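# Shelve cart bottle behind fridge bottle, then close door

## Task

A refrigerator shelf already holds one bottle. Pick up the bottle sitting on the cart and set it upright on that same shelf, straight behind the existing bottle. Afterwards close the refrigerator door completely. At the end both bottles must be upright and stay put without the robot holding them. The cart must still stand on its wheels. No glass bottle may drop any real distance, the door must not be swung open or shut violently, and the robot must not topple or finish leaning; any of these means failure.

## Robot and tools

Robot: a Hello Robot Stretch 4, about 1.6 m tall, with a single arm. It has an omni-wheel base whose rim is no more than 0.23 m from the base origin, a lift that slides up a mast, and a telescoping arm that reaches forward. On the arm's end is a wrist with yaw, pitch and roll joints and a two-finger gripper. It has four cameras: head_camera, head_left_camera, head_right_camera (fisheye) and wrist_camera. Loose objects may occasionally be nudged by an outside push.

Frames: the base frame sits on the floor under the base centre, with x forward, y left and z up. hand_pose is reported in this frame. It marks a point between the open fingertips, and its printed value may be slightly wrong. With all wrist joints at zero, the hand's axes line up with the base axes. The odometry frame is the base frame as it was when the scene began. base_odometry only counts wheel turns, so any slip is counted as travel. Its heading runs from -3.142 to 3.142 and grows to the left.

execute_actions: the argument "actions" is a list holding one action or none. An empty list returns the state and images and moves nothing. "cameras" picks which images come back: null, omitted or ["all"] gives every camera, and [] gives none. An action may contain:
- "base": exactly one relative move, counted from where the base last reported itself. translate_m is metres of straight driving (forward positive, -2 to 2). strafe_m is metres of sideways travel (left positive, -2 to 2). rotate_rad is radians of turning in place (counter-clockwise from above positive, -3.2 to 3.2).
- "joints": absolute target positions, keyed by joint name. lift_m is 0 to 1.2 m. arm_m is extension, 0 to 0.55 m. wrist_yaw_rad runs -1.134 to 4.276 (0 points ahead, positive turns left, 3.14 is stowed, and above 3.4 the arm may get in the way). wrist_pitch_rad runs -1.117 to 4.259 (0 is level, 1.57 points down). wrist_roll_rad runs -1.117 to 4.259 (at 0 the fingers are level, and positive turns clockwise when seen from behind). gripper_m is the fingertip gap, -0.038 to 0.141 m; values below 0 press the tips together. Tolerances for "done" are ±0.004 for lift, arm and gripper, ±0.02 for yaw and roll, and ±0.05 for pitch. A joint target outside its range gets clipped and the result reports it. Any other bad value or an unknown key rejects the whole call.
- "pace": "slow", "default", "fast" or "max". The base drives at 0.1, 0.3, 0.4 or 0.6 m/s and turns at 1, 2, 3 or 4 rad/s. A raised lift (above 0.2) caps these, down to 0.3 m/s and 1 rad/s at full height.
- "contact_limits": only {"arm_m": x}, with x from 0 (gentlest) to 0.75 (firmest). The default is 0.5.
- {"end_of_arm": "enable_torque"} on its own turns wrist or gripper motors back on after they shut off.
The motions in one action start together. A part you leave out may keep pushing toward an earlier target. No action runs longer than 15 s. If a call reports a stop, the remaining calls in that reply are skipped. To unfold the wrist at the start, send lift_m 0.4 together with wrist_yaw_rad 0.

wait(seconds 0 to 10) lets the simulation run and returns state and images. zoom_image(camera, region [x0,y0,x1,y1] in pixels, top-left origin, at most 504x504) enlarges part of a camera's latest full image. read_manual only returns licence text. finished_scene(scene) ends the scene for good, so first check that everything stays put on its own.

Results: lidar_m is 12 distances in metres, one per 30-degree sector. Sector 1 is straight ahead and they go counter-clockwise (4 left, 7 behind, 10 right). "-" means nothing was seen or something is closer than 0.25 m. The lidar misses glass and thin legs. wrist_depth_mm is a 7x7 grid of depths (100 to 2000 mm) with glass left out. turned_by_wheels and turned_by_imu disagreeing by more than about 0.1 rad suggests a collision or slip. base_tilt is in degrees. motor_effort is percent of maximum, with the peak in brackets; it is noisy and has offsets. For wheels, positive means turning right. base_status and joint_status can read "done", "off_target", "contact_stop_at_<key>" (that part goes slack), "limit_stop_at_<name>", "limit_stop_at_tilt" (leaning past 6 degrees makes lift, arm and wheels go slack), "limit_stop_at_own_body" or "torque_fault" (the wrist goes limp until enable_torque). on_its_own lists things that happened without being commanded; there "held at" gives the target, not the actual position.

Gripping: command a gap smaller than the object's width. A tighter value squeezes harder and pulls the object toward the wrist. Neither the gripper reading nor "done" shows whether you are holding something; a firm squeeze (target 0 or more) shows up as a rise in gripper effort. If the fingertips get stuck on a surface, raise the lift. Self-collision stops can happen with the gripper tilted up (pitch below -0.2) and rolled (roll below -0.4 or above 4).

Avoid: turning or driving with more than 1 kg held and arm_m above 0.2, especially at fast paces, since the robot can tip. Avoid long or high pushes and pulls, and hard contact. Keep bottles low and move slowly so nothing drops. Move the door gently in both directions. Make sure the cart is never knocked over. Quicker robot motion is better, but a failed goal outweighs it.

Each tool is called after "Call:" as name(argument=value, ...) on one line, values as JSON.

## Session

Call:
execute_actions(actions=[])

Scene clock: 0.00 s.
base_odometry: x=+0.000 y=+0.000 heading=+0.000 (m, m, rad; odometry frame)
turned_by_wheels: +0.000 (rad since the last result)
turned_by_imu: +0.000 (rad since the last result)
base_tilt: forward=+0.2 right=+0.0 (deg)
lidar_m: 1.27 1.30 1.11 0.98 1.28 1.94 1.84 2.46 0.90 0.82 0.83 1.08
base_status: not commanded
joint_positions: lift_m=+0.157 arm_m=-0.002 wrist_yaw_rad=+3.213 wrist_pitch_rad=-0.014 wrist_roll_rad=-0.018 gripper_m=+0.057
joint_status: not commanded
motor_effort: lift_m=+20 arm_m=+0 wrist_yaw_rad=+1 wrist_pitch_rad=-5 wrist_roll_rad=+1 gripper_m=-2 wheel_0=+0 wheel_1=-1 wheel_2=+0 (%)
hand_pose: x=-0.1255 y=+0.0665 z=+0.3387 quat_wxyz=(-0.036, +0.007, -0.009, +0.999) (m; base frame)
wrist_depth_mm: - - 134 - 1983 - - / - 108 134 - 1983 - - / - 115 135 - - - - / 138 136 248 - - - - / 220 - - - - - - / 219 1138 200 1160 200 1182 1160 / 218 778 854 - 809 798 820
pictures: head_camera, head_left_camera, head_right_camera, wrist_camera
camera_calibration (this result's frames):
wrist_camera: T_world_to_cam=[[-0.0564018, 0.997623, 0.039595, -0.0965846], [0.00289117, 0.0398211, -0.999203, 0.386983], [-0.998404, -0.0562423, -0.00513027, 0.111753], [0, 0, 0, 1]] pos_world=[0.105008, 0.0872301, 0.391072]
Images, in order (width x height): head_camera 420x560, head_left_camera 420x672, head_right_camera 420x672, wrist_camera 616x392.

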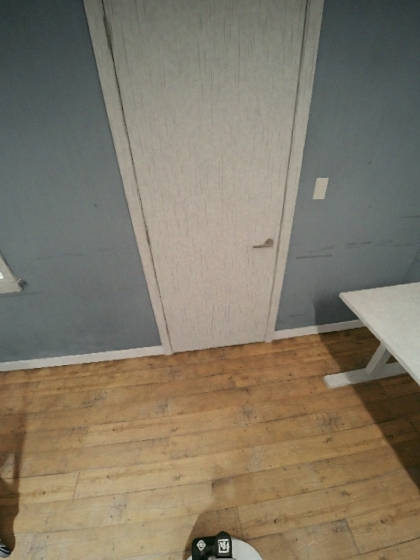

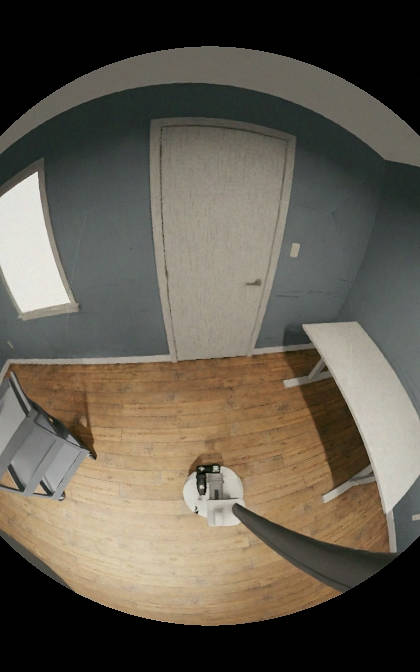

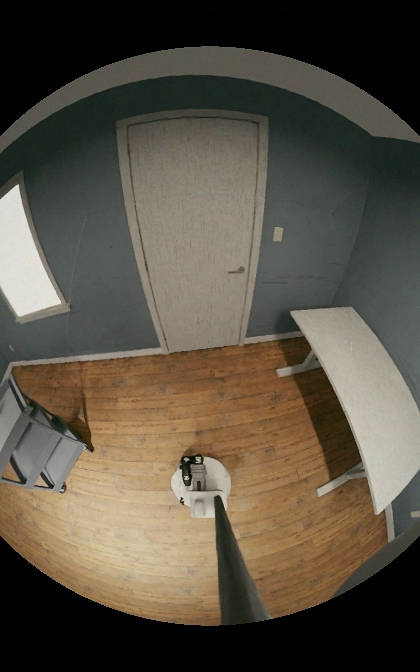

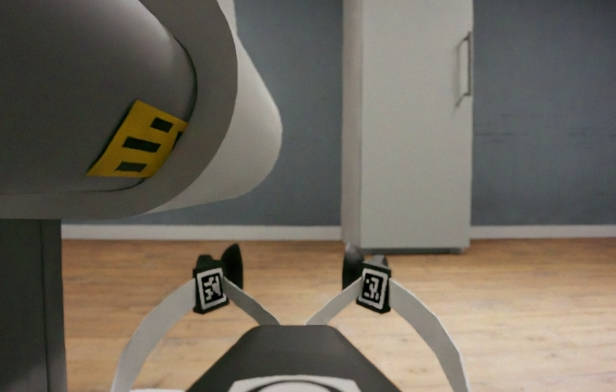

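Cart left, fridge behind.

Call:
execute_actions(actions=[{"base":{"rotate_rad":1.4},"joints":{"lift_m":0.85,"wrist_yaw_rad":0,"gripper_m":0.13}}])

Scene clock: 6.93 s.
base_odometry: x=+0.000 y=+0.000 heading=+1.400 (m, m, rad; odometry frame)
turned_by_wheels: +1.400 (rad since the last result)
turned_by_imu: +1.387 (rad since the last result)
base_tilt: forward=+0.3 right=+0.0 (deg)
lidar_m: 0.97 1.12 2.06 1.85 2.40 1.97 0.83 0.83 0.99 1.29 1.29 1.53
base_status: done
joint_positions: lift_m=+0.850 arm_m=-0.002 wrist_yaw_rad=+0.000 wrist_pitch_rad=-0.013 wrist_roll_rad=-0.018 gripper_m=+0.130
joint_status: all done
motor_effort: lift_m=+23(22) arm_m=+0(0) wrist_yaw_rad=+0(4) wrist_pitch_rad=-6(6) wrist_roll_rad=-1(0) gripper_m=+1(0) wheel_0=+0(7) wheel_1=+1(7) wheel_2=+1(8) (%)
hand_pose: x=+0.4570 y=-0.0873 z=+1.0319 quat_wxyz=(+1.000, -0.009, -0.007, +0.000) (m; base frame)
wrist_depth_mm: - - - - - 1576 1205 / - - - - - 1576 1229 / - - - - - 1618 1229 / - - - - - 1576 1255 / - 1229 1308 - - 1576 1229 / - 891 820 788 - 1537 1229 / - 1229 1308 - - 1537 1255
pictures: head_camera, head_left_camera, head_right_camera, wrist_camera
camera_calibration (this result's frames):
wrist_camera: T_world_to_cam=[[-0.0148496, -0.999105, 0.0395968, -0.131035], [-0.00583109, -0.039514, -0.999202, 1.08111], [0.999873, -0.0150686, -0.00523911, -0.22129], [0, 0, 0, 1]] pos_world=[0.22562, -0.0915338, 1.08427]
Images, in order (width x height): head_camera 420x560, head_left_camera 420x672, head_right_camera 420x672, wrist_camera 616x392.

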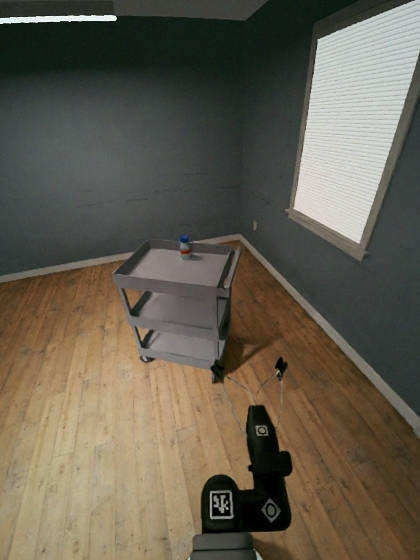

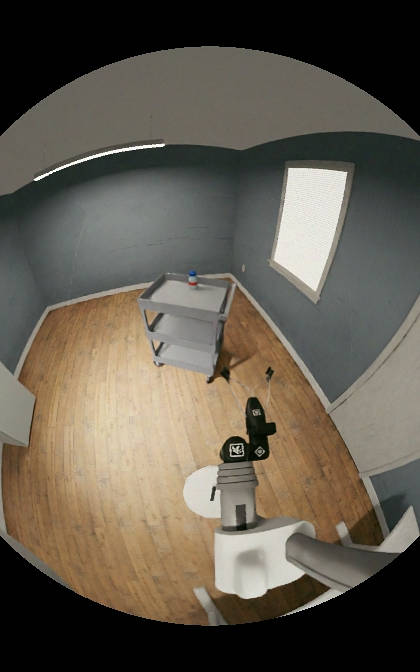

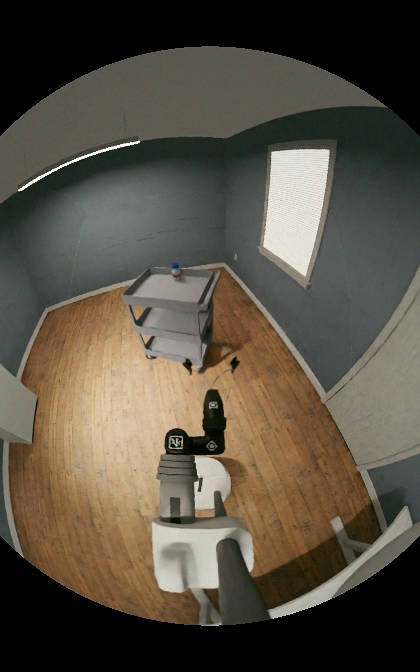

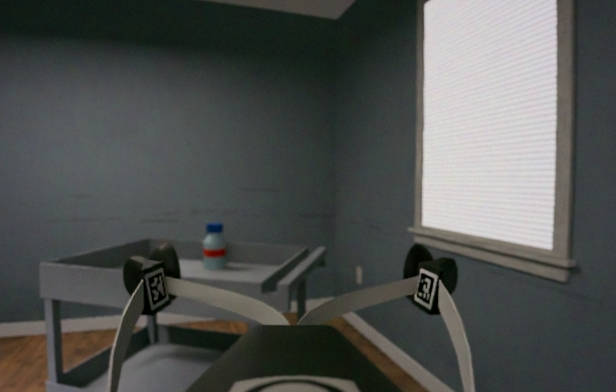

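Call:
execute_actions(actions=[{"base":{"strafe_m":0.29},"joints":{"wrist_pitch_rad":0.35}}], cameras=[])

Call:
execute_actions(actions=[{"base":{"translate_m":0.5},"joints":{"arm_m":0.2}}], cameras=["head_camera","wrist_camera"])

Scene clock: 17.73 s.
base_odometry: x=-0.286 y=+0.049 heading=+1.400 (m, m, rad; odometry frame)
turned_by_wheels: +0.000 (rad since the last result)
turned_by_imu: +0.000 (rad since the last result)
base_tilt: forward=+0.2 right=-0.1 (deg)
lidar_m: 1.04 3.01 1.73 1.56 2.12 2.01 0.93 0.91 1.05 1.57 1.57 1.04
base_status: done
joint_positions: lift_m=+0.850 arm_m=-0.002 wrist_yaw_rad=+0.000 wrist_pitch_rad=+0.352 wrist_roll_rad=-0.018 gripper_m=+0.130
joint_status: all done
motor_effort: lift_m=+22(23) arm_m=+0(0) wrist_yaw_rad=+0(1) wrist_pitch_rad=-5(4) wrist_roll_rad=-1(1) gripper_m=+0(0) wheel_0=+0(8) wheel_1=-2(8) wheel_2=+1(1) (%)
hand_pose: x=+0.4393 y=-0.0873 z=+0.9287 quat_wxyz=(+0.985, -0.009, +0.175, +0.002) (m; base frame)
wrist_depth_mm: - - - - - 1863 1464 / - - - - - 1921 1537 / - - 917 878 878 1983 1576 / - - 1499 1430 - - 1537 / 1921 1921 1078 1118 1118 1983 1618 / 1576 1464 1205 1281 1008 1618 1576 / 1308 1308 1255 - 1336 1336 1336
pictures: none
No camera images: the call's "cameras" was empty. Leave "cameras" out to get every camera's image.

Scene clock: 20.90 s.
base_odometry: x=-0.201 y=+0.542 heading=+1.400 (m, m, rad; odometry frame)
turned_by_wheels: +0.000 (rad since the last result)
turned_by_imu: -0.002 (rad since the last result)
base_tilt: forward=+0.2 right=-0.1 (deg)
lidar_m: 0.55 0.65 2.65 1.62 1.65 2.58 1.43 1.40 1.63 1.46 1.44 0.55
base_status: done
joint_positions: lift_m=+0.850 arm_m=+0.198 wrist_yaw_rad=+0.000 wrist_pitch_rad=+0.352 wrist_roll_rad=-0.018 gripper_m=+0.130
joint_status: all done
motor_effort: lift_m=+22(22) arm_m=+8(10) wrist_yaw_rad=+1(0) wrist_pitch_rad=-5(5) wrist_roll_rad=+0(0) gripper_m=-1(1) wheel_0=+0(7) wheel_1=-1(6) wheel_2=+0(9) (%)
hand_pose: x=+0.6402 y=-0.0874 z=+0.9287 quat_wxyz=(+0.985, -0.009, +0.175, +0.002) (m; base frame)
wrist_depth_mm: 1756 1863 1983 - - 1661 1308 / 1808 1921 - - - 1661 1308 / 1921 - - - - 1708 1336 / 1983 585 661 544 603 585 544 / 449 477 484 492 496 504 427 / 375 353 357 375 362 394 379 / 236 315 330 - 336 324 329
pictures: head_camera, wrist_camera
camera_calibration (this result's frames):
wrist_camera: T_world_to_cam=[[-0.000103633, -0.999099, 0.0424491, -0.136436], [-0.362409, -0.0395259, -0.931181, 1.14415], [0.932019, -0.0154804, -0.362078, -0.0301784], [0, 0, 0, 1]] pos_world=[0.442762, -0.0915566, 1.06027]
Images, in order (width x height): head_camera 420x560, wrist_camera 616x392.

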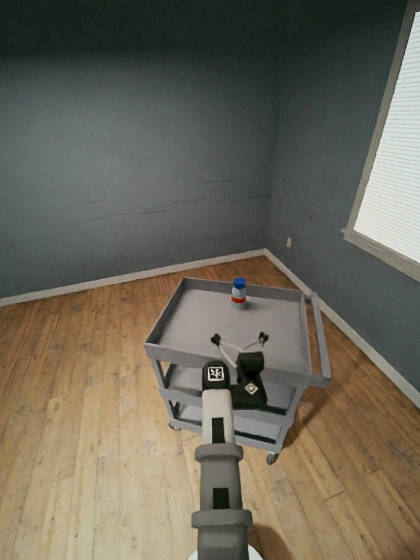

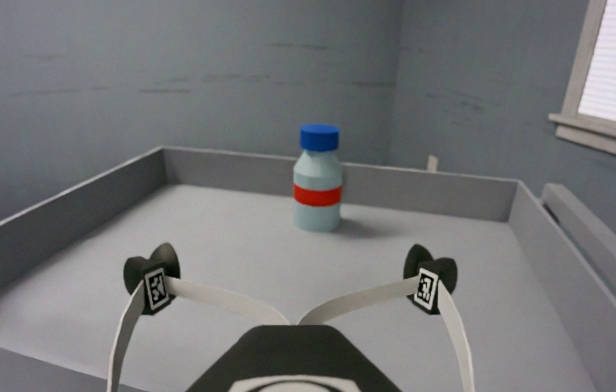

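Call:
execute_actions(actions=[{"base":{"strafe_m":-0.02},"joints":{"lift_m":0.81,"arm_m":0.40}}], cameras=["wrist_camera"])

Scene clock: 28.93 s.
base_odometry: x=-0.181 y=+0.539 heading=+1.400 (m, m, rad; odometry frame)
turned_by_wheels: +0.000 (rad since the last result)
turned_by_imu: -0.001 (rad since the last result)
base_tilt: forward=+0.2 right=+0.0 (deg)
lidar_m: 0.54 0.65 2.69 1.64 1.66 2.62 1.39 1.39 1.61 1.42 1.43 0.55
base_status: done
joint_positions: lift_m=+0.810 arm_m=+0.398 wrist_yaw_rad=+0.000 wrist_pitch_rad=+0.352 wrist_roll_rad=-0.018 gripper_m=+0.130
joint_status: all done
motor_effort: lift_m=+18(23) arm_m=+9(9) wrist_yaw_rad=+0(2) wrist_pitch_rad=-5(5) wrist_roll_rad=+0(1) gripper_m=+1(0) wheel_0=+0(7) wheel_1=+1(8) wheel_2=+0(0) (%)
hand_pose: x=+0.8401 y=-0.0874 z=+0.8890 quat_wxyz=(+0.985, -0.009, +0.175, +0.002) (m; base frame)
wrist_depth_mm: 1576 1661 1808 1921 - 1537 1229 / 1708 1756 1863 - - 1576 1229 / 1756 1808 1983 - - 1661 1281 / 430 480 452 315 413 1464 1255 / 389 404 413 329 410 394 384 / 317 298 303 317 306 332 332 / 266 267 279 - 283 273 279
pictures: wrist_camera
camera_calibration (this result's frames):
wrist_camera: T_world_to_cam=[[-0.0000693526, -0.999099, 0.0424492, -0.134749], [-0.36239, -0.0395387, -0.931187, 1.17964], [0.932026, -0.0154478, -0.362061, -0.230959], [0, 0, 0, 1]] pos_world=[0.64274, -0.091554, 1.02056]
Images, in order (width x height): wrist_camera 616x392.

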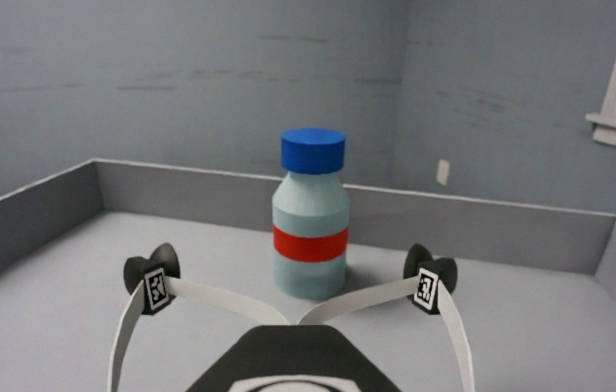

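Call:
execute_actions(actions=[{"joints":{"lift_m":0.79,"arm_m":0.50}}], cameras=["wrist_camera"])

Call:
execute_actions(actions=[{"joints":{"gripper_m":0.0}}], cameras=["wrist_camera"])

Scene clock: 34.87 s.
base_odometry: x=-0.181 y=+0.539 heading=+1.400 (m, m, rad; odometry frame)
turned_by_wheels: +0.000 (rad since the last result)
turned_by_imu: -0.001 (rad since the last result)
base_tilt: forward=+0.2 right=+0.0 (deg)
lidar_m: 0.54 0.67 2.67 1.66 1.66 2.60 1.42 1.38 1.63 1.40 1.43 0.54
base_status: not commanded
joint_positions: lift_m=+0.790 arm_m=+0.498 wrist_yaw_rad=+0.000 wrist_pitch_rad=+0.352 wrist_roll_rad=-0.018 gripper_m=+0.130
joint_status: all done
motor_effort: lift_m=+18(19) arm_m=+9(9) wrist_yaw_rad=+1(1) wrist_pitch_rad=-5(5) wrist_roll_rad=+1(2) gripper_m=+1(0) wheel_0=+0(0) wheel_1=+1(1) wheel_2=+0(0) (%)
hand_pose: x=+0.9402 y=-0.0874 z=+0.8690 quat_wxyz=(+0.985, -0.009, +0.175, +0.002) (m; base frame)
wrist_depth_mm: 1499 1618 1708 1808 1921 1499 1182 / 1618 1661 1808 1921 - 1537 1205 / 1661 1808 1921 225 - 1618 1229 / 375 366 349 208 - 1618 1229 / 357 366 353 209 237 297 285 / 287 271 273 212 240 301 294 / 242 243 254 - 248 249 257
pictures: wrist_camera
camera_calibration (this result's frames):
wrist_camera: T_world_to_cam=[[-0.000132892, -0.999099, 0.0424492, -0.133851], [-0.362444, -0.0395148, -0.931168, 1.19729], [0.932006, -0.0155092, -0.362112, -0.331352], [0, 0, 0, 1]] pos_world=[0.742754, -0.0915588, 1.00057]
Images, in order (width x height): wrist_camera 616x392.

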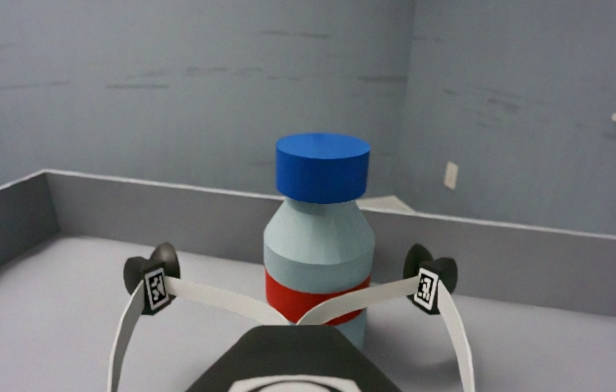

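Scene clock: 37.07 s.
base_odometry: x=-0.181 y=+0.539 heading=+1.400 (m, m, rad; odometry frame)
turned_by_wheels: +0.000 (rad since the last result)
turned_by_imu: -0.001 (rad since the last result)
base_tilt: forward=+0.2 right=+0.0 (deg)
lidar_m: 0.53 0.67 2.67 1.66 1.65 2.57 1.39 1.40 1.60 1.43 1.43 0.54
base_status: not commanded
joint_positions: lift_m=+0.790 arm_m=+0.498 wrist_yaw_rad=+0.000 wrist_pitch_rad=+0.356 wrist_roll_rad=-0.018 gripper_m=+0.001
joint_status: all done
motor_effort: lift_m=+20(19) arm_m=+9(8) wrist_yaw_rad=+2(6) wrist_pitch_rad=-18(18) wrist_roll_rad=-2(5) gripper_m=-24(22) wheel_0=-1(0) wheel_1=+0(1) wheel_2=-1(1) (%)
hand_pose: x=+0.9397 y=-0.0875 z=+0.8676 quat_wxyz=(+0.984, -0.009, +0.177, +0.001) (m; base frame)
wrist_depth_mm: 1499 1576 1708 1863 1921 1537 1182 / 1537 1661 1863 1983 1983 1537 1229 / 1661 1756 1863 202 - 1576 1229 / 377 364 342 196 - 1576 1281 / 355 362 210 196 312 300 285 / 282 176 202 203 188 285 294 / 235 238 244 - 253 244 252
pictures: wrist_camera
camera_calibration (this result's frames):
wrist_camera: T_world_to_cam=[[-0.000291226, -0.999099, 0.0424501, -0.133741], [-0.36667, -0.0393868, -0.929517, 1.19842], [0.930351, -0.0158359, -0.366328, -0.326214], [0, 0, 0, 1]] pos_world=[0.742878, -0.0915846, 1.00013]
Images, in order (width x height): wrist_camera 616x392.

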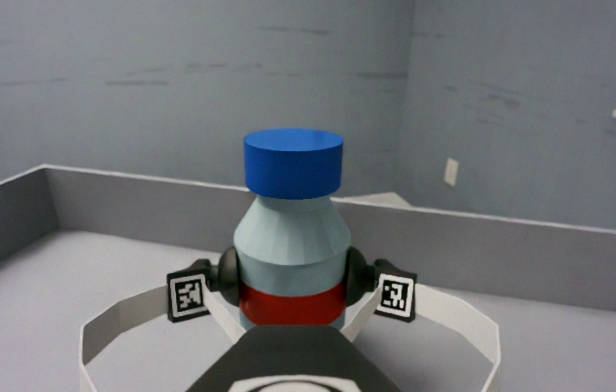

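Good. Lift, retract, turn toward the fridge.

Call:
execute_actions(actions=[{"joints":{"lift_m":0.92}}], cameras=[])

Call:
execute_actions(actions=[{"joints":{"arm_m":0.0},"base":{"translate_m":-0.3}}], cameras=[])

Call:
execute_actions(actions=[{"base":{"rotate_rad":1.5},"pace":"slow"}])

Scene clock: 43.40 s.
base_odometry: x=-0.181 y=+0.539 heading=+1.400 (m, m, rad; odometry frame)
turned_by_wheels: +0.000 (rad since the last result)
turned_by_imu: -0.001 (rad since the last result)
base_tilt: forward=+0.2 right=+0.0 (deg)
lidar_m: 0.55 0.65 2.65 1.65 1.68 2.59 1.39 1.38 1.65 1.42 1.40 0.54
base_status: not commanded
joint_positions: lift_m=+0.920 arm_m=+0.498 wrist_yaw_rad=+0.000 wrist_pitch_rad=+0.357 wrist_roll_rad=-0.018 gripper_m=+0.001
joint_status: all done
motor_effort: lift_m=+25(26) arm_m=+9(9) wrist_yaw_rad=+1(2) wrist_pitch_rad=-18(19) wrist_roll_rad=+1(0) gripper_m=-24(25) wheel_0=+0(1) wheel_1=+0(0) wheel_2=-1(1) (%)
hand_pose: x=+0.9397 y=-0.0875 z=+0.9972 quat_wxyz=(+0.984, -0.009, +0.177, +0.001) (m; base frame)
wrist_depth_mm: 1499 1618 1661 1808 1921 1499 1182 / 1576 1661 1808 1983 - 1576 1205 / 1661 1808 1921 202 - 1576 1255 / 1756 1863 1983 196 - 1618 1255 / 1863 1983 209 196 - 1661 1281 / 410 175 202 203 188 1576 1281 / 377 394 404 - 362 342 768
pictures: none
No camera images: the call's "cameras" was empty. Leave "cameras" out to get every camera's image.

Scene clock: 45.93 s.
base_odometry: x=-0.232 y=+0.243 heading=+1.400 (m, m, rad; odometry frame)
turned_by_wheels: +0.000 (rad since the last result)
turned_by_imu: +0.000 (rad since the last result)
base_tilt: forward=+0.2 right=+0.0 (deg)
lidar_m: 0.46 0.99 2.58 1.58 2.17 2.25 1.11 1.11 1.28 1.47 1.50 0.84
base_status: done
joint_positions: lift_m=+0.920 arm_m=+0.002 wrist_yaw_rad=+0.000 wrist_pitch_rad=+0.357 wrist_roll_rad=-0.018 gripper_m=+0.001
joint_status: all done
motor_effort: lift_m=+25(25) arm_m=-9(9) wrist_yaw_rad=+1(0) wrist_pitch_rad=-19(20) wrist_roll_rad=+3(2) gripper_m=-24(24) wheel_0=+0(3) wheel_1=-1(6) wheel_2=-1(10) (%)
hand_pose: x=+0.4428 y=-0.0875 z=+0.9971 quat_wxyz=(+0.984, -0.009, +0.177, +0.001) (m; base frame)
wrist_depth_mm: - - - - - 1808 1430 / - - - - - 1863 1430 / - - 1118 202 1098 1863 1430 / - 788 741 196 768 1863 1499 / - - 209 196 683 1983 1499 / 1661 175 202 203 189 1661 1537 / 1336 1366 1205 - 1366 1430 1397
pictures: none
No camera images: the call's "cameras" was empty. Leave "cameras" out to get every camera's image.

Scene clock: 48.70 s.
base_odometry: x=-0.232 y=+0.243 heading=+2.900 (m, m, rad; odometry frame)
turned_by_wheels: +1.500 (rad since the last result)
turned_by_imu: +1.486 (rad since the last result)
base_tilt: forward=+0.2 right=-0.1 (deg)
lidar_m: 0.46 2.18 2.32 1.11 1.08 1.23 1.52 1.50 0.84 0.81 0.96 2.69
base_status: done
joint_positions: lift_m=+0.920 arm_m=+0.002 wrist_yaw_rad=+0.000 wrist_pitch_rad=+0.357 wrist_roll_rad=-0.018 gripper_m=+0.001
joint_status: not commanded
motor_effort: lift_m=+24(25) arm_m=-9(9) wrist_yaw_rad=+0(2) wrist_pitch_rad=-18(20) wrist_roll_rad=+1(0) gripper_m=-24(25) wheel_0=-1(1) wheel_1=-2(6) wheel_2=-1(5) (%)
hand_pose: x=+0.4428 y=-0.0874 z=+0.9972 quat_wxyz=(+0.984, -0.009, +0.177, +0.002) (m; base frame)
wrist_depth_mm: 1618 1708 1281 1397 - - - / 1708 1808 1366 1464 - - - / 1756 1921 1430 202 - - - / 1921 - 1499 196 - - - / 1921 - 209 196 - - - / 1618 176 202 203 189 1661 1756 / 1366 1366 1430 - 1464 1397 1430
pictures: head_camera, head_left_camera, head_right_camera, wrist_camera
camera_calibration (this result's frames):
wrist_camera: T_world_to_cam=[[0.000186336, -0.999099, 0.0424463, -0.139466], [-0.366768, -0.0395566, -0.929471, 1.13666], [0.930313, -0.0153947, -0.366444, 0.183666], [0, 0, 0, 1]] pos_world=[0.246051, -0.09155, 1.12972]
Images, in order (width x height): head_camera 420x560, head_left_camera 420x672, head_right_camera 420x672, wrist_camera 616x392.

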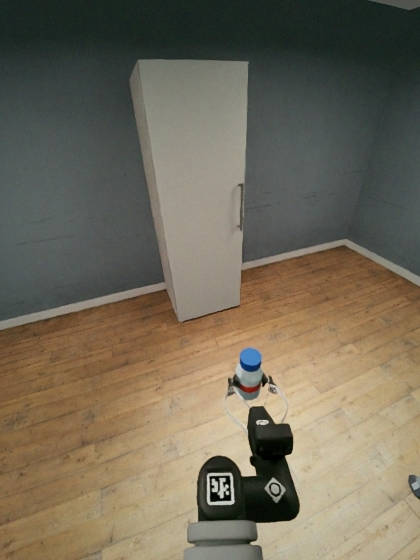

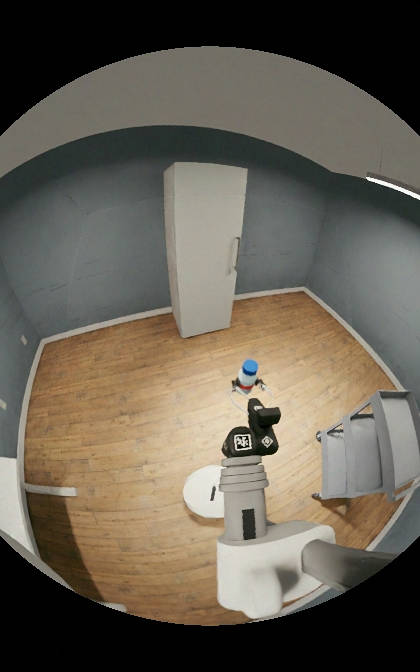

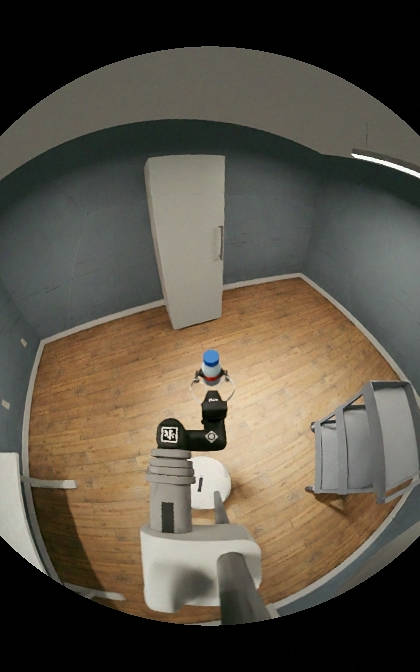

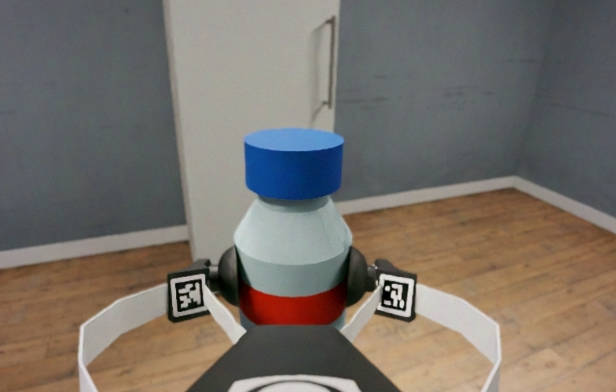

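Call:
execute_actions(actions=[{"base":{"rotate_rad":0.3},"pace":"slow"}], cameras=[])

Call:
execute_actions(actions=[{"base":{"translate_m":0.6}}], cameras=[])

Call:
execute_actions(actions=[{"base":{"strafe_m":-0.85}}])

Scene clock: 58.40 s.
base_odometry: x=-0.232 y=+0.243 heading=-3.084 (m, m, rad; odometry frame)
turned_by_wheels: +0.300 (rad since the last result)
turned_by_imu: +0.296 (rad since the last result)
base_tilt: forward=+0.2 right=+0.0 (deg)
lidar_m: 0.43 2.27 1.96 1.07 1.13 1.54 1.48 1.56 0.84 0.84 2.93 1.68
base_status: done
joint_positions: lift_m=+0.920 arm_m=+0.002 wrist_yaw_rad=+0.000 wrist_pitch_rad=+0.357 wrist_roll_rad=-0.018 gripper_m=+0.001
joint_status: not commanded
motor_effort: lift_m=+24(24) arm_m=-9(9) wrist_yaw_rad=+0(1) wrist_pitch_rad=-18(18) wrist_roll_rad=+1(2) gripper_m=-25(24) wheel_0=-1(2) wheel_1=-2(6) wheel_2=-1(5) (%)
hand_pose: x=+0.4428 y=-0.0874 z=+0.9972 quat_wxyz=(+0.984, -0.009, +0.177, +0.002) (m; base frame)
wrist_depth_mm: 1756 1808 1808 1708 1281 1336 1983 / 1863 1863 1983 1756 1336 1983 - / 1983 1983 - 202 1464 - - / - - - 196 1537 - - / - - 209 196 1661 - - / 1661 175 202 203 188 1661 1756 / 1336 1366 1397 - 1464 1397 1430
pictures: none
No camera images: the call's "cameras" was empty. Leave "cameras" out to get every camera's image.

Scene clock: 61.90 s.
base_odometry: x=-0.831 y=+0.208 heading=-3.084 (m, m, rad; odometry frame)
turned_by_wheels: +0.000 (rad since the last result)
turned_by_imu: -0.003 (rad since the last result)
base_tilt: forward=+0.2 right=+0.0 (deg)
lidar_m: 0.43 1.63 2.01 1.34 1.19 1.58 2.08 1.19 1.14 2.80 2.41 1.02
base_status: done
joint_positions: lift_m=+0.920 arm_m=+0.002 wrist_yaw_rad=+0.000 wrist_pitch_rad=+0.357 wrist_roll_rad=-0.018 gripper_m=+0.001
joint_status: not commanded
motor_effort: lift_m=+24(24) arm_m=-9(9) wrist_yaw_rad=+1(0) wrist_pitch_rad=-19(19) wrist_roll_rad=+0(2) gripper_m=-25(24) wheel_0=-1(6) wheel_1=-1(4) wheel_2=+0(8) (%)
hand_pose: x=+0.4428 y=-0.0874 z=+0.9972 quat_wxyz=(+0.984, -0.009, +0.177, +0.002) (m; base frame)
wrist_depth_mm: 1229 1255 1255 1255 707 715 723 / 1308 1308 1336 1336 750 768 778 / 1366 1430 1430 202 798 820 831 / 1464 1464 1499 195 854 866 904 / 1537 1576 209 196 904 931 1756 / 1661 176 202 203 189 991 1661 / 1366 1366 1397 - 1078 1098 1430
pictures: none
No camera images: the call's "cameras" was empty. Leave "cameras" out to get every camera's image.

Scene clock: 66.07 s.
base_odometry: x=-0.880 y=+1.057 heading=-3.084 (m, m, rad; odometry frame)
turned_by_wheels: +0.000 (rad since the last result)
turned_by_imu: -0.002 (rad since the last result)
base_tilt: forward=+0.1 right=+0.1 (deg)
lidar_m: 0.45 1.04 2.25 1.99 2.06 2.21 0.55 0.53 2.05 1.93 1.97 1.73
base_status: done
joint_positions: lift_m=+0.920 arm_m=+0.002 wrist_yaw_rad=+0.000 wrist_pitch_rad=+0.357 wrist_roll_rad=-0.018 gripper_m=+0.001
joint_status: not commanded
motor_effort: lift_m=+23(25) arm_m=-9(9) wrist_yaw_rad=+1(0) wrist_pitch_rad=-18(19) wrist_roll_rad=+1(0) gripper_m=-24(24) wheel_0=+0(7) wheel_1=+2(8) wheel_2=+0(0) (%)
hand_pose: x=+0.4428 y=-0.0874 z=+0.9972 quat_wxyz=(+0.984, -0.009, +0.177, +0.002) (m; base frame)
wrist_depth_mm: 691 699 891 1308 1336 1397 1397 / 732 741 904 1397 1430 1464 1464 / 778 788 809 202 1537 1576 1576 / 820 842 866 196 1618 1661 1708 / 878 891 209 196 1708 1808 1808 / 946 175 204 203 186 1661 1756 / 1025 1042 1060 - 1464 1397 1430
pictures: head_camera, head_left_camera, head_right_camera, wrist_camera
camera_calibration (this result's frames):
wrist_camera: T_world_to_cam=[[0.0000449223, -0.999099, 0.0424456, -0.139443], [-0.366861, -0.0395026, -0.929437, 1.13669], [0.930276, -0.0155299, -0.366532, 0.183823], [0, 0, 0, 1]] pos_world=[0.246006, -0.0915607, 1.12977]
Images, in order (width x height): head_camera 420x560, head_left_camera 420x672, head_right_camera 420x672, wrist_camera 616x392.

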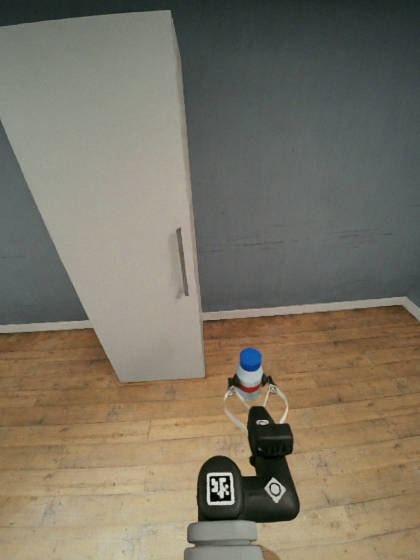

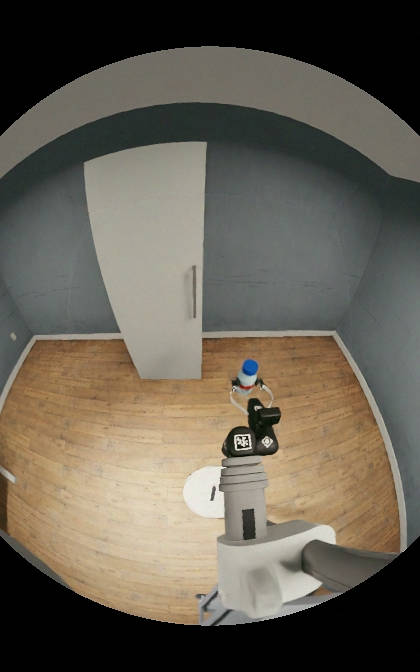

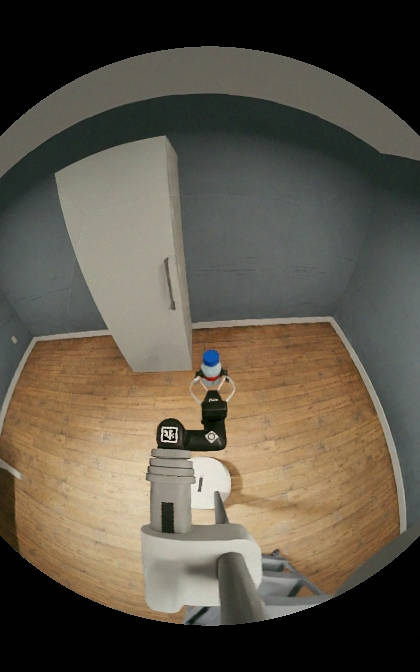

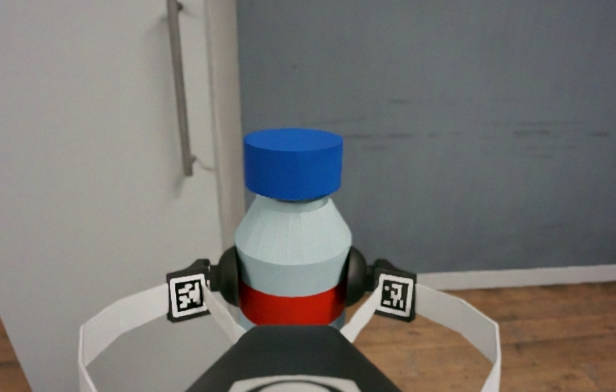

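Call:
execute_actions(actions=[{"base":{"rotate_rad":-3.0},"joints":{"lift_m":0.96},"pace":"slow"}], cameras=["head_camera","wrist_camera"])

Scene clock: 79.23 s.
base_odometry: x=-0.880 y=+1.057 heading=+0.200 (m, m, rad; odometry frame)
turned_by_wheels: -3.000 (rad since the last result)
turned_by_imu: -2.976 (rad since the last result)
base_tilt: forward=+0.2 right=+0.0 (deg)
lidar_m: 0.44 0.63 1.98 1.93 2.07 1.66 0.96 1.10 2.62 1.99 2.14 2.12
base_status: done
joint_positions: lift_m=+0.960 arm_m=+0.002 wrist_yaw_rad=+0.000 wrist_pitch_rad=+0.357 wrist_roll_rad=-0.018 gripper_m=+0.001
joint_status: all done
motor_effort: lift_m=+25(29) arm_m=-9(9) wrist_yaw_rad=+1(1) wrist_pitch_rad=-18(19) wrist_roll_rad=+1(1) gripper_m=-25(24) wheel_0=+0(5) wheel_1=+1(5) wheel_2=+1(4) (%)
hand_pose: x=+0.4428 y=-0.0874 z=+1.0372 quat_wxyz=(+0.984, -0.009, +0.177, +0.002) (m; base frame)
wrist_depth_mm: 1808 1808 1756 1756 1708 1661 1661 / 1863 1808 1863 1808 1808 1808 1756 / - 1983 1921 202 1983 1921 1863 / - 854 866 196 - - - / 668 676 209 196 - - - / 634 176 202 203 189 1708 1808 / 831 439 831 - 1499 1464 1499
pictures: head_camera, wrist_camera
camera_calibration (this result's frames):
wrist_camera: T_world_to_cam=[[-0.0000257267, -0.999098, 0.042453, -0.141133], [-0.366745, -0.0394855, -0.929483, 1.1738], [0.930322, -0.0155933, -0.366413, 0.198298], [0, 0, 0, 1]] pos_world=[0.246002, -0.0915652, 1.16968]
Images, in order (width x height): head_camera 420x560, wrist_camera 616x392.

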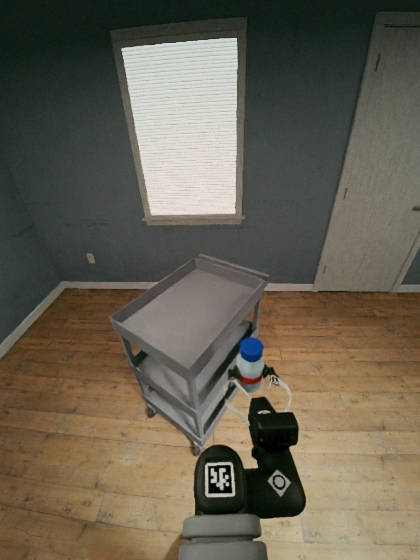

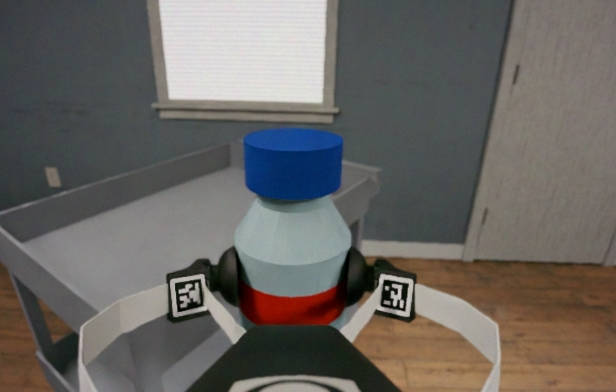

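Call:
execute_actions(actions=[{"base":{"rotate_rad":0.25},"pace":"slow"}], cameras=[])

Call:
execute_actions(actions=[{"joints":{"arm_m":0.42}}], cameras=[])

Call:
execute_actions(actions=[{"joints":{"lift_m":0.80},"pace":"slow"}], cameras=["head_camera","wrist_camera"])

Scene clock: 87.23 s.
base_odometry: x=-0.880 y=+1.057 heading=+0.449 (m, m, rad; odometry frame)
turned_by_wheels: +0.250 (rad since the last result)
turned_by_imu: +0.247 (rad since the last result)
base_tilt: forward=+0.2 right=+0.0 (deg)
lidar_m: 0.42 2.17 1.92 1.91 1.80 0.97 0.99 2.03 2.77 1.99 2.30 0.72
base_status: done
joint_positions: lift_m=+0.960 arm_m=+0.002 wrist_yaw_rad=+0.000 wrist_pitch_rad=+0.357 wrist_roll_rad=-0.018 gripper_m=+0.001
joint_status: not commanded
motor_effort: lift_m=+25(25) arm_m=-8(9) wrist_yaw_rad=+0(1) wrist_pitch_rad=-18(18) wrist_roll_rad=+1(0) gripper_m=-24(24) wheel_0=+0(3) wheel_1=-1(4) wheel_2=-1(4) (%)
hand_pose: x=+0.4428 y=-0.0873 z=+1.0372 quat_wxyz=(+0.984, -0.009, +0.177, +0.002) (m; base frame)
wrist_depth_mm: 1983 - 1983 1808 1661 1576 1499 / - - - 1863 1756 1661 1576 / - - - 202 1863 1756 1661 / - - 831 196 917 878 1708 / - 1983 209 196 654 1921 1808 / 1756 175 203 203 186 1708 1808 / 1397 1366 842 - 891 1397 1499
pictures: none
No camera images: the call's "cameras" was empty. Leave "cameras" out to get every camera's image.

Scene clock: 89.57 s.
base_odometry: x=-0.880 y=+1.057 heading=+0.449 (m, m, rad; odometry frame)
turned_by_wheels: +0.000 (rad since the last result)
turned_by_imu: -0.001 (rad since the last result)
base_tilt: forward=+0.2 right=+0.0 (deg)
lidar_m: 0.56 2.16 1.94 1.96 1.81 0.95 0.99 2.04 2.76 2.02 2.32 0.70
base_status: not commanded
joint_positions: lift_m=+0.960 arm_m=+0.418 wrist_yaw_rad=+0.000 wrist_pitch_rad=+0.357 wrist_roll_rad=-0.018 gripper_m=+0.001
joint_status: all done
motor_effort: lift_m=+25(25) arm_m=+9(11) wrist_yaw_rad=+0(0) wrist_pitch_rad=-18(19) wrist_roll_rad=+2(0) gripper_m=-25(24) wheel_0=+0(0) wheel_1=-1(1) wheel_2=-1(1) (%)
hand_pose: x=+0.8597 y=-0.0874 z=+1.0372 quat_wxyz=(+0.984, -0.009, +0.177, +0.002) (m; base frame)
wrist_depth_mm: 1756 1661 1537 1430 1336 1255 1160 / 1863 1808 1618 1499 1397 1308 1229 / 1921 1921 1756 202 1464 1366 1308 / 1983 - 1863 196 1537 1464 1366 / 1983 - 209 196 654 597 1430 / 1661 176 203 203 188 525 492 / 387 439 455 - 469 455 469
pictures: none
No camera images: the call's "cameras" was empty. Leave "cameras" out to get every camera's image.

Scene clock: 91.67 s.
base_odometry: x=-0.880 y=+1.057 heading=+0.449 (m, m, rad; odometry frame)
turned_by_wheels: +0.000 (rad since the last result)
turned_by_imu: +0.000 (rad since the last result)
base_tilt: forward=+0.2 right=+0.0 (deg)
lidar_m: 0.55 2.15 1.94 1.94 1.84 0.95 0.96 2.00 2.77 2.02 2.31 0.68
base_status: not commanded
joint_positions: lift_m=+0.800 arm_m=+0.418 wrist_yaw_rad=+0.000 wrist_pitch_rad=+0.357 wrist_roll_rad=-0.018 gripper_m=+0.001
joint_status: all done
motor_effort: lift_m=+20(20) arm_m=+9(9) wrist_yaw_rad=+1(0) wrist_pitch_rad=-18(19) wrist_roll_rad=+1(1) gripper_m=-24(24) wheel_0=+1(0) wheel_1=-1(1) wheel_2=-1(1) (%)
hand_pose: x=+0.8597 y=-0.0874 z=+0.8775 quat_wxyz=(+0.984, -0.009, +0.177, +0.002) (m; base frame)
wrist_depth_mm: 1808 1661 1537 1397 1308 1229 1182 / 1863 1808 1618 1499 1397 1308 1229 / 1921 1921 1661 202 634 564 1281 / 362 404 452 196 530 500 452 / 351 379 209 196 392 397 397 / 297 175 202 203 188 298 312 / 247 249 256 - 265 256 265
pictures: head_camera, wrist_camera
camera_calibration (this result's frames):
wrist_camera: T_world_to_cam=[[0.000240786, -0.999098, 0.0424522, -0.134503], [-0.36688, -0.0395802, -0.929426, 1.17838], [0.930268, -0.0153511, -0.366559, -0.247843], [0, 0, 0, 1]] pos_world=[0.662917, -0.0915461, 1.01008]
Images, in order (width x height): head_camera 420x560, wrist_camera 616x392.

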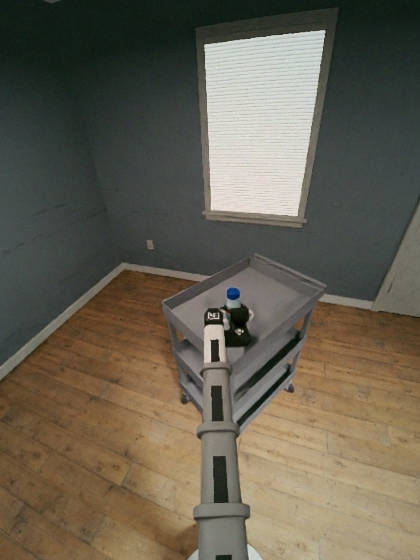

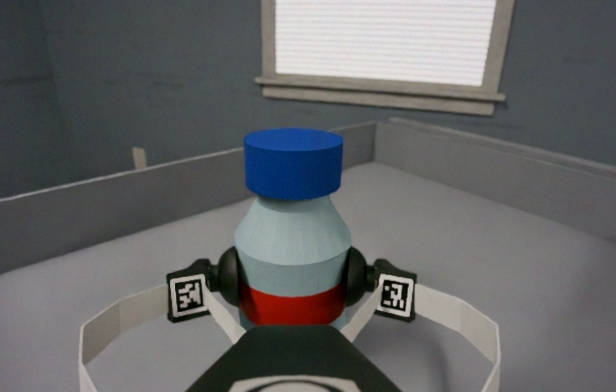

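Call:
execute_actions(actions=[{"joints":{"lift_m":0.791},"pace":"slow"}], cameras=[])

Call:
execute_actions(actions=[{"joints":{"gripper_m":0.13}}], cameras=["wrist_camera"])

Call:
execute_actions(actions=[{"joints":{"arm_m":0.0,"lift_m":0.83}}], cameras=["head_camera"])

Scene clock: 97.57 s.
base_odometry: x=-0.880 y=+1.057 heading=+0.449 (m, m, rad; odometry frame)
turned_by_wheels: +0.000 (rad since the last result)
turned_by_imu: -0.001 (rad since the last result)
base_tilt: forward=+0.2 right=+0.0 (deg)
lidar_m: 0.56 2.17 1.94 1.94 1.86 0.98 0.93 2.04 2.78 2.02 2.32 0.69
base_status: not commanded
joint_positions: lift_m=+0.791 arm_m=+0.418 wrist_yaw_rad=+0.000 wrist_pitch_rad=+0.357 wrist_roll_rad=-0.018 gripper_m=+0.001
joint_status: all done
motor_effort: lift_m=+20(17) arm_m=+9(9) wrist_yaw_rad=+0(0) wrist_pitch_rad=-20(19) wrist_roll_rad=+2(1) gripper_m=-25(24) wheel_0=+1(1) wheel_1=-1(1) wheel_2=-1(1) (%)
hand_pose: x=+0.8597 y=-0.0874 z=+0.8685 quat_wxyz=(+0.984, -0.009, +0.177, +0.002) (m; base frame)
wrist_depth_mm: 1756 1661 1537 1397 1308 1255 1182 / 1863 1756 1618 1499 1397 1308 1229 / 1921 1921 1661 202 640 554 1255 / 353 399 445 196 504 492 452 / 342 362 209 196 373 377 379 / 285 176 203 203 188 285 298 / 235 238 246 - 254 245 253
pictures: none
No camera images: the call's "cameras" was empty. Leave "cameras" out to get every camera's image.

Scene clock: 99.77 s.
base_odometry: x=-0.880 y=+1.057 heading=+0.449 (m, m, rad; odometry frame)
turned_by_wheels: +0.000 (rad since the last result)
turned_by_imu: -0.001 (rad since the last result)
base_tilt: forward=+0.2 right=-0.1 (deg)
lidar_m: 0.56 2.19 1.94 1.95 1.85 0.95 1.00 2.04 2.78 2.00 2.30 0.71
base_status: not commanded
joint_positions: lift_m=+0.791 arm_m=+0.418 wrist_yaw_rad=+0.000 wrist_pitch_rad=+0.352 wrist_roll_rad=-0.018 gripper_m=+0.130
joint_status: all done
motor_effort: lift_m=+20(20) arm_m=+9(9) wrist_yaw_rad=+0(0) wrist_pitch_rad=-6(19) wrist_roll_rad=-1(1) gripper_m=+0(23) wheel_0=+1(1) wheel_1=-1(1) wheel_2=-1(1) (%)
hand_pose: x=+0.8601 y=-0.0874 z=+0.8698 quat_wxyz=(+0.984, -0.009, +0.175, +0.002) (m; base frame)
wrist_depth_mm: 1756 1661 1499 1430 1336 1229 1160 / 1863 1756 1618 1464 1366 1281 1229 / 1983 1863 1708 228 634 564 1281 / 357 402 449 209 521 492 449 / 347 368 357 211 382 387 387 / 289 273 252 214 278 304 303 / 243 244 254 - 258 249 258
pictures: wrist_camera
camera_calibration (this result's frames):
wrist_camera: T_world_to_cam=[[0.0000302943, -0.999099, 0.0424515, -0.133996], [-0.362694, -0.0395719, -0.931068, 1.16914], [0.931908, -0.0153687, -0.362368, -0.256176], [0, 0, 0, 1]] pos_world=[0.662778, -0.0915476, 1.00141]
Images, in order (width x height): wrist_camera 616x392.

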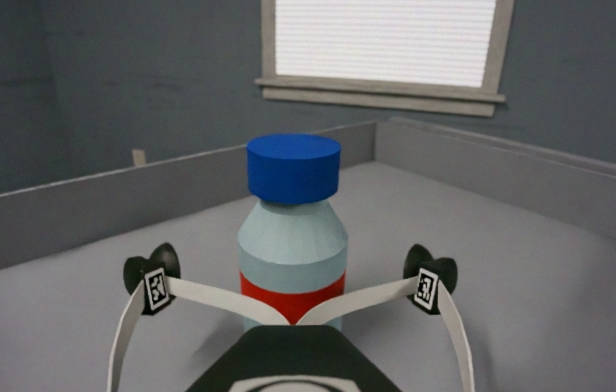

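Scene clock: 102.10 s.
base_odometry: x=-0.880 y=+1.057 heading=+0.449 (m, m, rad; odometry frame)
turned_by_wheels: +0.000 (rad since the last result)
turned_by_imu: -0.001 (rad since the last result)
base_tilt: forward=+0.2 right=-0.1 (deg)
lidar_m: 0.50 2.18 1.94 1.95 1.83 0.97 0.97 2.03 2.77 2.01 2.32 0.66
base_status: not commanded
joint_positions: lift_m=+0.830 arm_m=+0.002 wrist_yaw_rad=+0.000 wrist_pitch_rad=+0.352 wrist_roll_rad=-0.018 gripper_m=+0.130
joint_status: all done
motor_effort: lift_m=+23(26) arm_m=-9(8) wrist_yaw_rad=+1(1) wrist_pitch_rad=-5(6) wrist_roll_rad=+0(1) gripper_m=+1(1) wheel_0=+1(1) wheel_1=-1(1) wheel_2=-1(1) (%)
hand_pose: x=+0.4433 y=-0.0874 z=+0.9085 quat_wxyz=(+0.985, -0.009, +0.175, +0.002) (m; base frame)
wrist_depth_mm: 1983 - 1921 1808 1708 1576 1499 / - - - 1863 1756 1661 1576 / - - 820 788 891 831 1618 / - 723 609 615 535 1756 1756 / 1921 1863 427 421 991 1921 1863 / 1537 778 778 410 732 1499 1618 / 1281 1229 715 - 1025 1308 1336
pictures: head_camera
Images, in order (width x height): head_camera 420x560.

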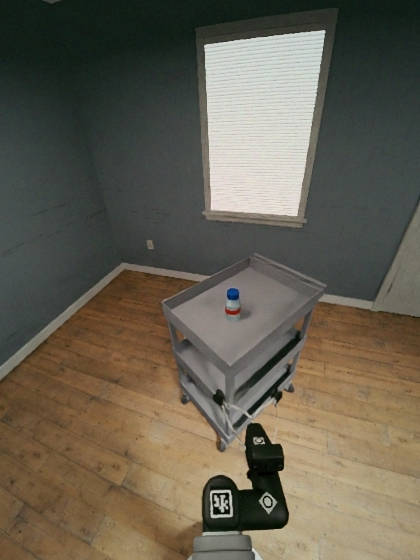

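Call:
execute_actions(actions=[{"base":{"rotate_rad":2.75},"joints":{"wrist_pitch_rad":0,"lift_m":0.82,"gripper_m":0.1}}], cameras=[])

Call:
execute_actions(actions=[{"base":{"strafe_m":0.234}}], cameras=[])

Call:
execute_actions(actions=[{"base":{"translate_m":0.24},"joints":{"arm_m":0.15}}], cameras=["head_camera","wrist_camera"])

Scene clock: 117.17 s.
base_odometry: x=-0.880 y=+1.057 heading=-3.084 (m, m, rad; odometry frame)
turned_by_wheels: +2.750 (rad since the last result)
turned_by_imu: +2.726 (rad since the last result)
base_tilt: forward=+0.2 right=+0.1 (deg)
lidar_m: 0.96 1.06 2.21 2.01 2.03 2.18 0.58 0.54 2.06 1.94 1.98 1.72
base_status: done
joint_positions: lift_m=+0.820 arm_m=+0.002 wrist_yaw_rad=+0.000 wrist_pitch_rad=+0.002 wrist_roll_rad=-0.018 gripper_m=+0.100
joint_status: all done
motor_effort: lift_m=+19(19) arm_m=-8(9) wrist_yaw_rad=+1(1) wrist_pitch_rad=-6(12) wrist_roll_rad=+1(1) gripper_m=-1(2) wheel_0=-1(5) wheel_1=+1(5) wheel_2=-1(7) (%)
hand_pose: x=+0.4610 y=-0.0874 z=+0.9977 quat_wxyz=(+1.000, -0.009, +0.001, +0.000) (m; base frame)
wrist_depth_mm: 750 768 866 1397 1499 1499 1537 / 750 778 891 1464 1464 1499 1537 / 768 778 891 1430 1499 1537 1537 / 768 788 904 1499 1499 1537 1576 / 778 788 904 1499 1499 1576 1576 / 778 788 809 1499 1499 1576 1576 / 788 809 820 - 1537 1576 1618
pictures: none
No camera images: the call's "cameras" was empty. Leave "cameras" out to get every camera's image.

Scene clock: 119.27 s.
base_odometry: x=-0.867 y=+0.823 heading=-3.084 (m, m, rad; odometry frame)
turned_by_wheels: +0.000 (rad since the last result)
turned_by_imu: +0.000 (rad since the last result)
base_tilt: forward=+0.2 right=-0.1 (deg)
lidar_m: 0.94 1.04 2.21 1.77 1.83 2.17 0.86 0.67 1.02 2.18 2.24 1.74
base_status: done
joint_positions: lift_m=+0.820 arm_m=+0.002 wrist_yaw_rad=+0.000 wrist_pitch_rad=+0.002 wrist_roll_rad=-0.018 gripper_m=+0.100
joint_status: not commanded
motor_effort: lift_m=+19(19) arm_m=-9(9) wrist_yaw_rad=+1(1) wrist_pitch_rad=-6(5) wrist_roll_rad=+0(0) gripper_m=-1(0) wheel_0=+0(8) wheel_1=-2(7) wheel_2=-1(1) (%)
hand_pose: x=+0.4610 y=-0.0874 z=+0.9977 quat_wxyz=(+1.000, -0.009, +0.001, +0.000) (m; base frame)
wrist_depth_mm: 741 759 768 788 1464 1499 1499 / 750 759 778 788 1464 1499 1537 / 750 768 778 798 1464 1499 1537 / 768 778 788 809 1499 1537 1576 / 778 778 798 809 1499 1537 1576 / 778 788 809 820 1499 1576 1576 / 778 798 798 - 1537 1576 1618
pictures: none
No camera images: the call's "cameras" was empty. Leave "cameras" out to get every camera's image.

Scene clock: 121.50 s.
base_odometry: x=-1.106 y=+0.810 heading=-3.084 (m, m, rad; odometry frame)
turned_by_wheels: +0.000 (rad since the last result)
turned_by_imu: -0.001 (rad since the last result)
base_tilt: forward=+0.2 right=+0.1 (deg)
lidar_m: 0.70 0.78 1.92 2.45 1.88 2.44 1.07 0.89 2.27 2.16 2.09 1.45
base_status: done
joint_positions: lift_m=+0.820 arm_m=+0.148 wrist_yaw_rad=+0.000 wrist_pitch_rad=+0.002 wrist_roll_rad=-0.018 gripper_m=+0.100
joint_status: all done
motor_effort: lift_m=+19(19) arm_m=+9(10) wrist_yaw_rad=+1(2) wrist_pitch_rad=-5(6) wrist_roll_rad=+0(2) gripper_m=+0(1) wheel_0=+1(5) wheel_1=+0(5) wheel_2=+1(8) (%)
hand_pose: x=+0.6079 y=-0.0874 z=+0.9977 quat_wxyz=(+1.000, -0.009, +0.001, +0.000) (m; base frame)
wrist_depth_mm: 377 384 392 397 1042 1078 1098 / 379 387 397 399 1060 1078 1098 / 384 392 397 402 1060 1098 1118 / 387 394 402 407 1078 1098 1118 / 389 397 407 410 1078 1118 1138 / 394 399 407 353 1078 1138 1160 / 397 402 410 - 1118 1138 1160
pictures: head_camera, wrist_camera
camera_calibration (this result's frames):
wrist_camera: T_world_to_cam=[[-0.0146356, -0.999099, 0.0398301, -0.127921], [-0.0212695, -0.0395143, -0.998993, 1.05703], [0.999667, -0.015468, -0.020672, -0.356804], [0, 0, 0, 1]] pos_world=[0.377296, -0.0915565, 1.05369]
Images, in order (width x height): head_camera 420x560, wrist_camera 616x392.

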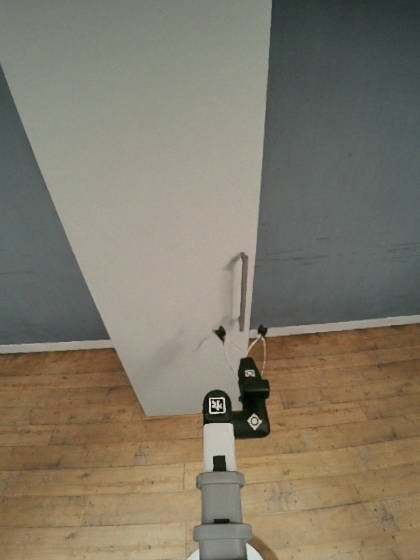

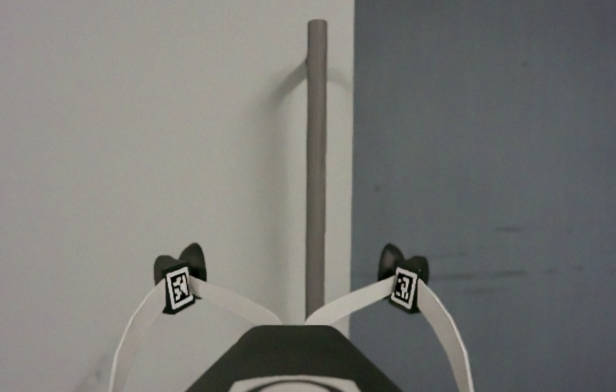

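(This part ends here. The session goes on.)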